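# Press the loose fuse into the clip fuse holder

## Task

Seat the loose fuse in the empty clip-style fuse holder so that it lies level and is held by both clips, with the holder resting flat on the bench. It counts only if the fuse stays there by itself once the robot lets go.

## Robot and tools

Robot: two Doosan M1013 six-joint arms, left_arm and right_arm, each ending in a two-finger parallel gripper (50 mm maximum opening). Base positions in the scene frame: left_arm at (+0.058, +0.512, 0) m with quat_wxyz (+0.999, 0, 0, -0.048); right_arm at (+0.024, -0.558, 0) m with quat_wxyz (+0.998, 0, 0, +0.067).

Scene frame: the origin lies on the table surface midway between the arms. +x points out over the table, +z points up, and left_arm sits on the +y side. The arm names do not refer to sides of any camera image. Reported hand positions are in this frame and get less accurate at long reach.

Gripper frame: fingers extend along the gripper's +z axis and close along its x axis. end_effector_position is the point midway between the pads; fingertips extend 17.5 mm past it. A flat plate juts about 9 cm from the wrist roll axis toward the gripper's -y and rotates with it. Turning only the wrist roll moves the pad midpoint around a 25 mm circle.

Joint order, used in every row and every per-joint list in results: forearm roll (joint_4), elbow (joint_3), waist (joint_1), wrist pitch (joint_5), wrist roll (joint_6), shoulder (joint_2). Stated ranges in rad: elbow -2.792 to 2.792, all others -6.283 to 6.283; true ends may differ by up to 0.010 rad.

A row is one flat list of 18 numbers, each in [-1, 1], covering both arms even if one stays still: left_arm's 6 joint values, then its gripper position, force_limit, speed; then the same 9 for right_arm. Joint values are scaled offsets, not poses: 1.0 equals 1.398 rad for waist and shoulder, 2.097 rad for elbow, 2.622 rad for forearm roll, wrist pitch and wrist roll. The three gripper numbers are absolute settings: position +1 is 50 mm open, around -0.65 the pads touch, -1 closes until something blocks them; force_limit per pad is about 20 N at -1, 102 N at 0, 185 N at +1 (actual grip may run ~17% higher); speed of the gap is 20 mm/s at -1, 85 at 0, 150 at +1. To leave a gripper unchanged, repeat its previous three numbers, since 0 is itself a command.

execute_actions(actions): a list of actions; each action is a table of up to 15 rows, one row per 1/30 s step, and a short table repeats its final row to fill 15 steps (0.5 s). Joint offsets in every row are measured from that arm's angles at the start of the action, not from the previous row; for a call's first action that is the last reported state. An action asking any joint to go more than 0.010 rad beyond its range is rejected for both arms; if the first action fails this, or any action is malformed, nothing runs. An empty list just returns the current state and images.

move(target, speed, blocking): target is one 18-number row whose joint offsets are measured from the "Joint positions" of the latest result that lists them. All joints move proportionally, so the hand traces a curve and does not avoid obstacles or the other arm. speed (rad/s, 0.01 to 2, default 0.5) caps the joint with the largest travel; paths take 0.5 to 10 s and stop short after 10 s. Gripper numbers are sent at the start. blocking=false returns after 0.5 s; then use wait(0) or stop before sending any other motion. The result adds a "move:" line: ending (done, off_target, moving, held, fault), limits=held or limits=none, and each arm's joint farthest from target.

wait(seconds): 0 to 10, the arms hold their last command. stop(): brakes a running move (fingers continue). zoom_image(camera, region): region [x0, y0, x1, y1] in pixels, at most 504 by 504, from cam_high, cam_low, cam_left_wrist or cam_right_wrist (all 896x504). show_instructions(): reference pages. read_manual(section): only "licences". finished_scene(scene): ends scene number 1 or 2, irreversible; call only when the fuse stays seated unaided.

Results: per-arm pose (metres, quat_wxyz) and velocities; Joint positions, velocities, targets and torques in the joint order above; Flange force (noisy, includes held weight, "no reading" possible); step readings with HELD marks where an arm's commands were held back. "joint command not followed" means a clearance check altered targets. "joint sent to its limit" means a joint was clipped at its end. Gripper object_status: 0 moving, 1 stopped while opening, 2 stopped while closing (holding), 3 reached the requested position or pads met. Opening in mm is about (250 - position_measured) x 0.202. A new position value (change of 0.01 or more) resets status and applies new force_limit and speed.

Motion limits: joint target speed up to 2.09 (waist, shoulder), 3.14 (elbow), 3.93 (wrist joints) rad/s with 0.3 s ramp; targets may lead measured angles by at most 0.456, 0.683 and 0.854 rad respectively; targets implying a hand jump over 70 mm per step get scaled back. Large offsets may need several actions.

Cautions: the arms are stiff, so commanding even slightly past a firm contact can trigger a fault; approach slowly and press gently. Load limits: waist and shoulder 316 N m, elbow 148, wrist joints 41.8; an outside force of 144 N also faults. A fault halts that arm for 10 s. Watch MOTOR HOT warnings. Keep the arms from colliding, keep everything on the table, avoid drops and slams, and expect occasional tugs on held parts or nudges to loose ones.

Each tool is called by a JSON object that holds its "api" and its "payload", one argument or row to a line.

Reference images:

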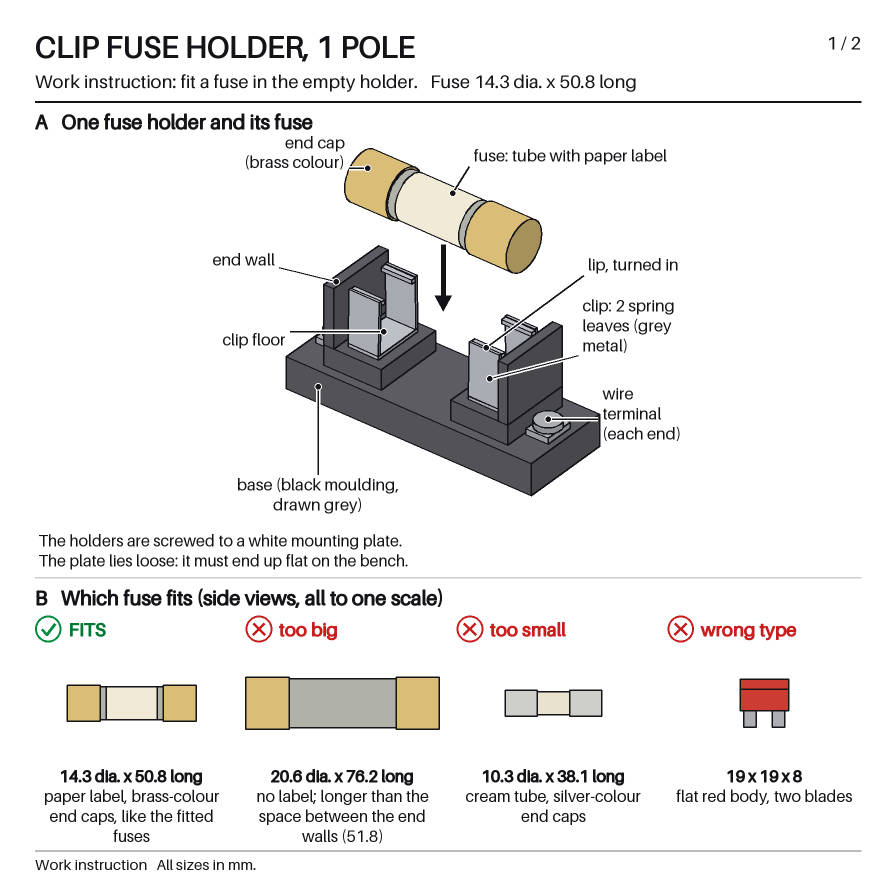

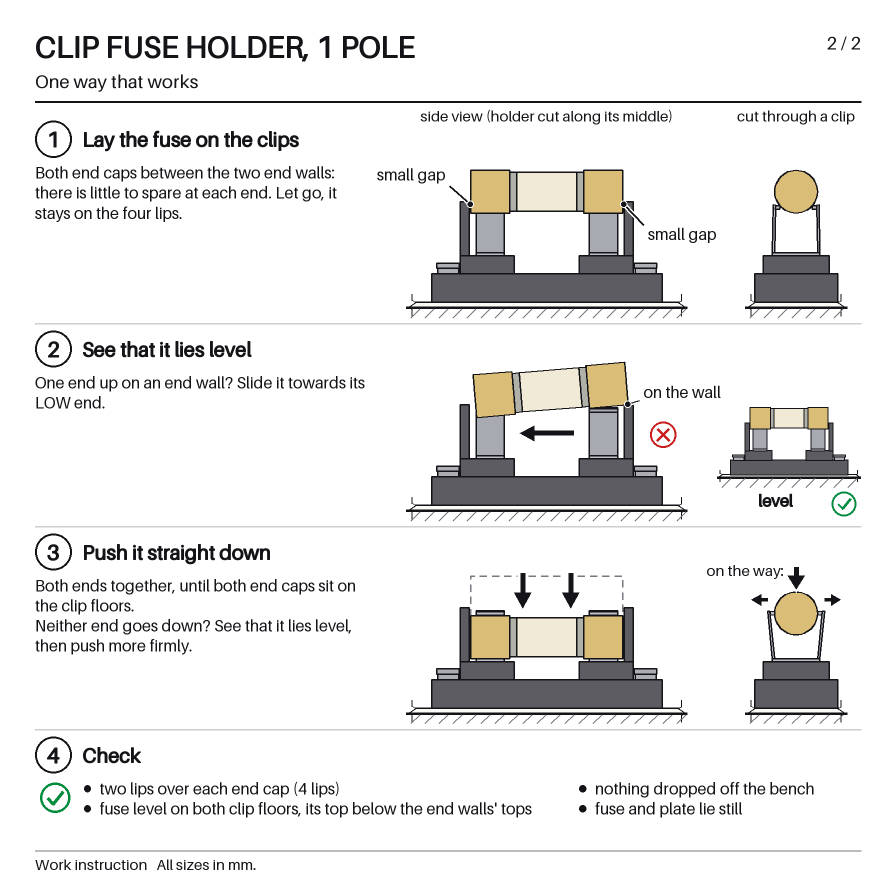

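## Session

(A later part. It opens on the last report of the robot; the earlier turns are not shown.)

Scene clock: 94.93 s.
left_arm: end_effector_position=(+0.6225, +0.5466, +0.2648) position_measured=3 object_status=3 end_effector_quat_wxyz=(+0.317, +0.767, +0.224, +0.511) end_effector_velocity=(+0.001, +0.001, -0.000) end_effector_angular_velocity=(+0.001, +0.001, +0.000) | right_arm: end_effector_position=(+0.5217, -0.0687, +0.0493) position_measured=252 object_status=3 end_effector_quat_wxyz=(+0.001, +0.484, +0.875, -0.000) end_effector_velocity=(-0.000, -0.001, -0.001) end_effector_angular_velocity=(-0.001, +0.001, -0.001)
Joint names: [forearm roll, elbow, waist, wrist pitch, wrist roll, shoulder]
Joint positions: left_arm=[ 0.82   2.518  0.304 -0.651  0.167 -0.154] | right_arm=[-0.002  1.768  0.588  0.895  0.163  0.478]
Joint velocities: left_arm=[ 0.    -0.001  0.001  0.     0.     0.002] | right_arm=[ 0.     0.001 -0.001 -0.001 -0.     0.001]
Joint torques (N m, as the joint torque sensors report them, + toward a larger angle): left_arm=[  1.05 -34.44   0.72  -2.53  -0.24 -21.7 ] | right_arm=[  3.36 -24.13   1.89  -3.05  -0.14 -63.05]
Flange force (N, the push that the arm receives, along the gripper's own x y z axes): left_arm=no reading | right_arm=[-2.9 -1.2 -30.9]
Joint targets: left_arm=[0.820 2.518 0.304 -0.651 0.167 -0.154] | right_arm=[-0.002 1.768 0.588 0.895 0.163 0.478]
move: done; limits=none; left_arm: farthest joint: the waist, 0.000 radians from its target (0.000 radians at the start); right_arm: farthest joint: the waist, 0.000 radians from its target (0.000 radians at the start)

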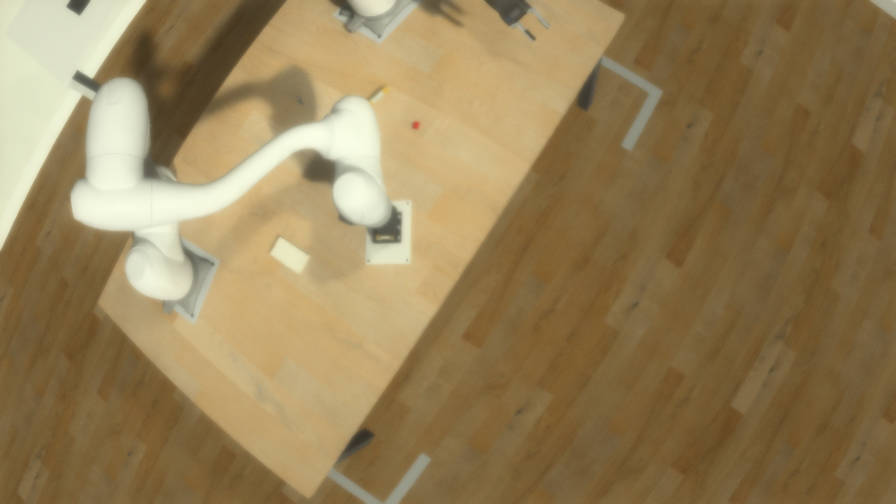

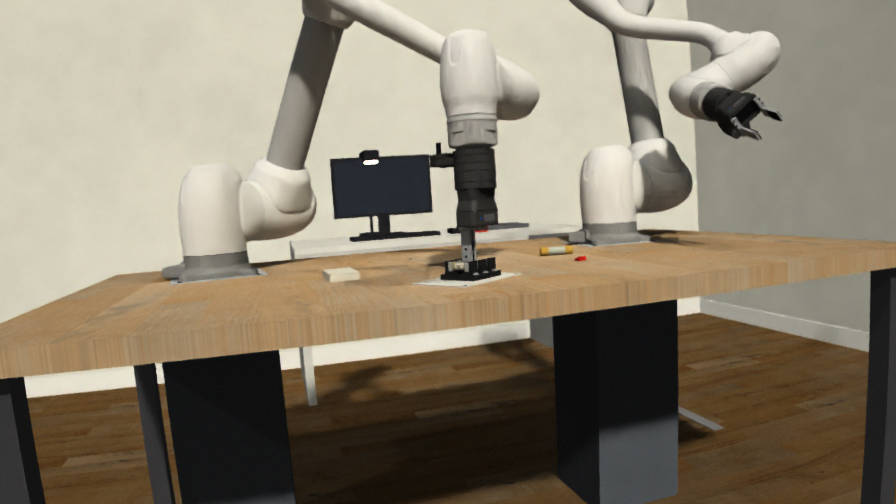

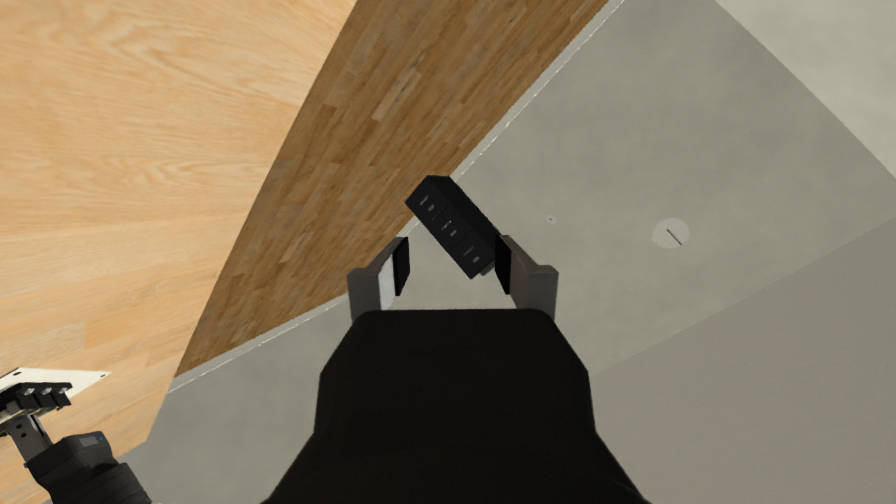

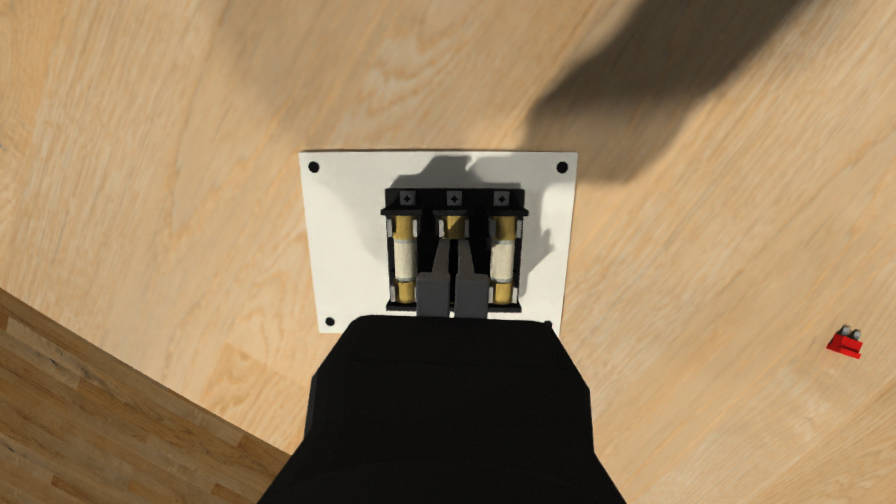

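Probably bottomed out. Lifting to check.

{"api": "move", "payload": {
  "target": [0,0,0,0,0,0,1,0,0,0,-0.018,0,0.037,0,-0.042,1,-0.5,0.5],
  "speed": 0.15
}}

{"api": "zoom_image", "payload": {
  "camera": "cam_right_wrist",
  "region": [370, 170, 540, 320]
}}

{"api": "zoom_image", "payload": {
  "camera": "cam_low",
  "region": [430, 235, 510, 285]
}}

Scene clock: 99.03 s.
left_arm: end_effector_position=(+0.6225, +0.5466, +0.2648) position_measured=3 object_status=3 end_effector_quat_wxyz=(+0.317, +0.767, +0.224, +0.511) end_effector_velocity=(+0.000, +0.000, +0.000) end_effector_angular_velocity=(+0.000, -0.000, +0.000) | right_arm: end_effector_position=(+0.5207, -0.0696, +0.1087) position_measured=3 object_status=3 end_effector_quat_wxyz=(+0.001, +0.484, +0.875, -0.001) end_effector_velocity=(-0.000, +0.000, +0.000) end_effector_angular_velocity=(-0.000, -0.000, +0.000)
Joint names: [forearm roll, elbow, waist, wrist pitch, wrist roll, shoulder]
Joint positions: left_arm=[ 0.82   2.518  0.304 -0.651  0.167 -0.154] | right_arm=[-0.002  1.731  0.588  0.992  0.163  0.42 ]
Joint velocities: left_arm=[ 0. -0.  0. -0.  0.  0.] | right_arm=[-0.    -0.     0.001  0.     0.001 -0.   ]
Joint torques (N m, as the joint torque sensors report them, + toward a larger angle): left_arm=[  1.15 -35.37  -0.1   -2.78  -0.12 -20.58] | right_arm=[  3.9  -35.01   1.17   0.12   0.12 -80.3 ]
Flange force (N, the push that the arm receives, along the gripper's own x y z axes): left_arm=no reading | right_arm=[-0.7 4.3 -0.1]
Joint targets: left_arm=[0.820 2.518 0.304 -0.651 0.167 -0.154] | right_arm=[-0.002 1.730 0.588 0.992 0.163 0.420]
move: done; limits=none; left_arm: farthest joint: the waist, 0.000 radians from its target (0.000 radians at the start); right_arm: farthest joint: the waist, 0.000 radians from its target (0.000 radians at the start)

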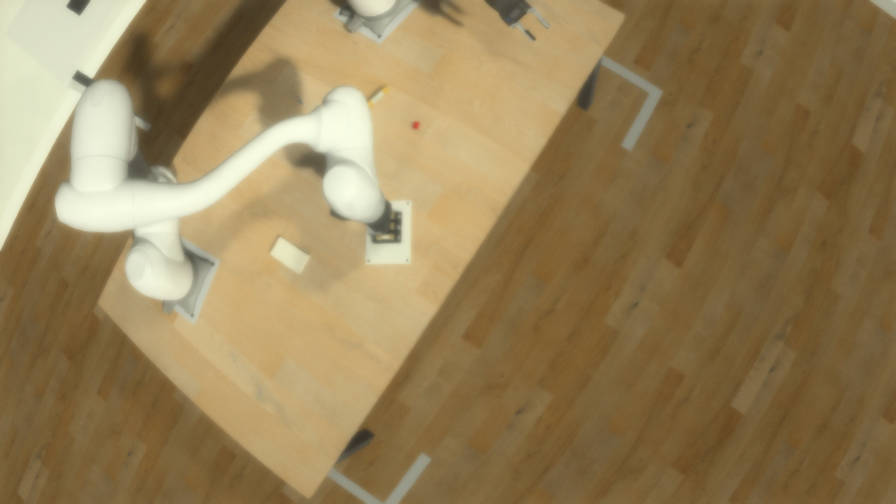

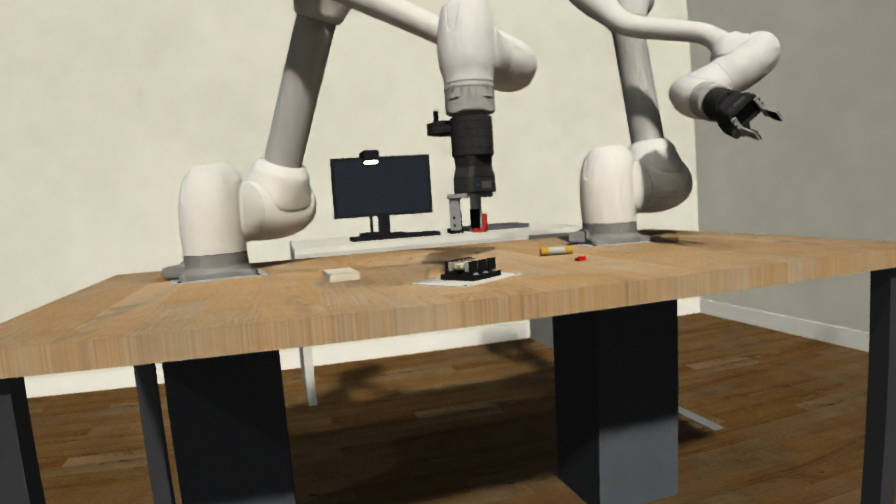

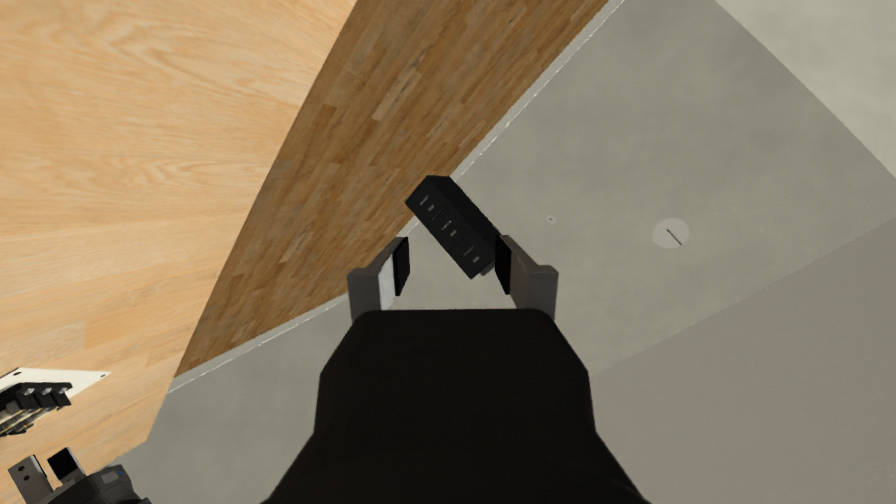

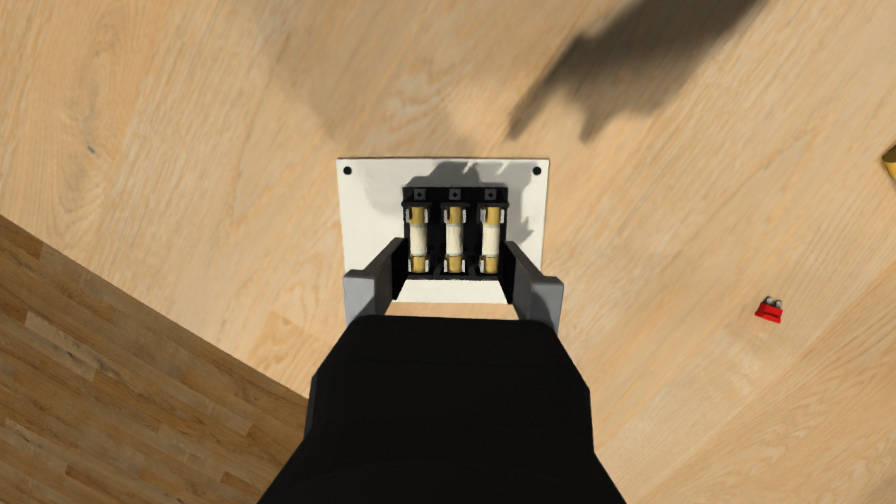

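Region (370, 170, 540, 320) of cam_right_wrist's 896x504 image, scaled by 2.965, with more detail than that image has; it fills the top 445 rows of this view, and the rest is white.

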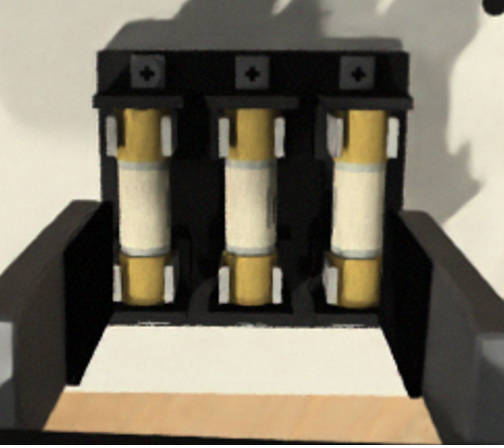

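Region (430, 235, 510, 285) of cam_low's 896x504 image, scaled by 6.300, with more detail than that image has; it fills the top 315 rows of this view, and the rest is white.

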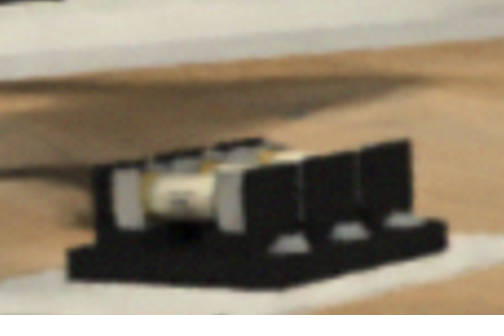

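{"api": "finished_scene", "payload": {
  "scene": 1
}}

The scene is finished: the task was done.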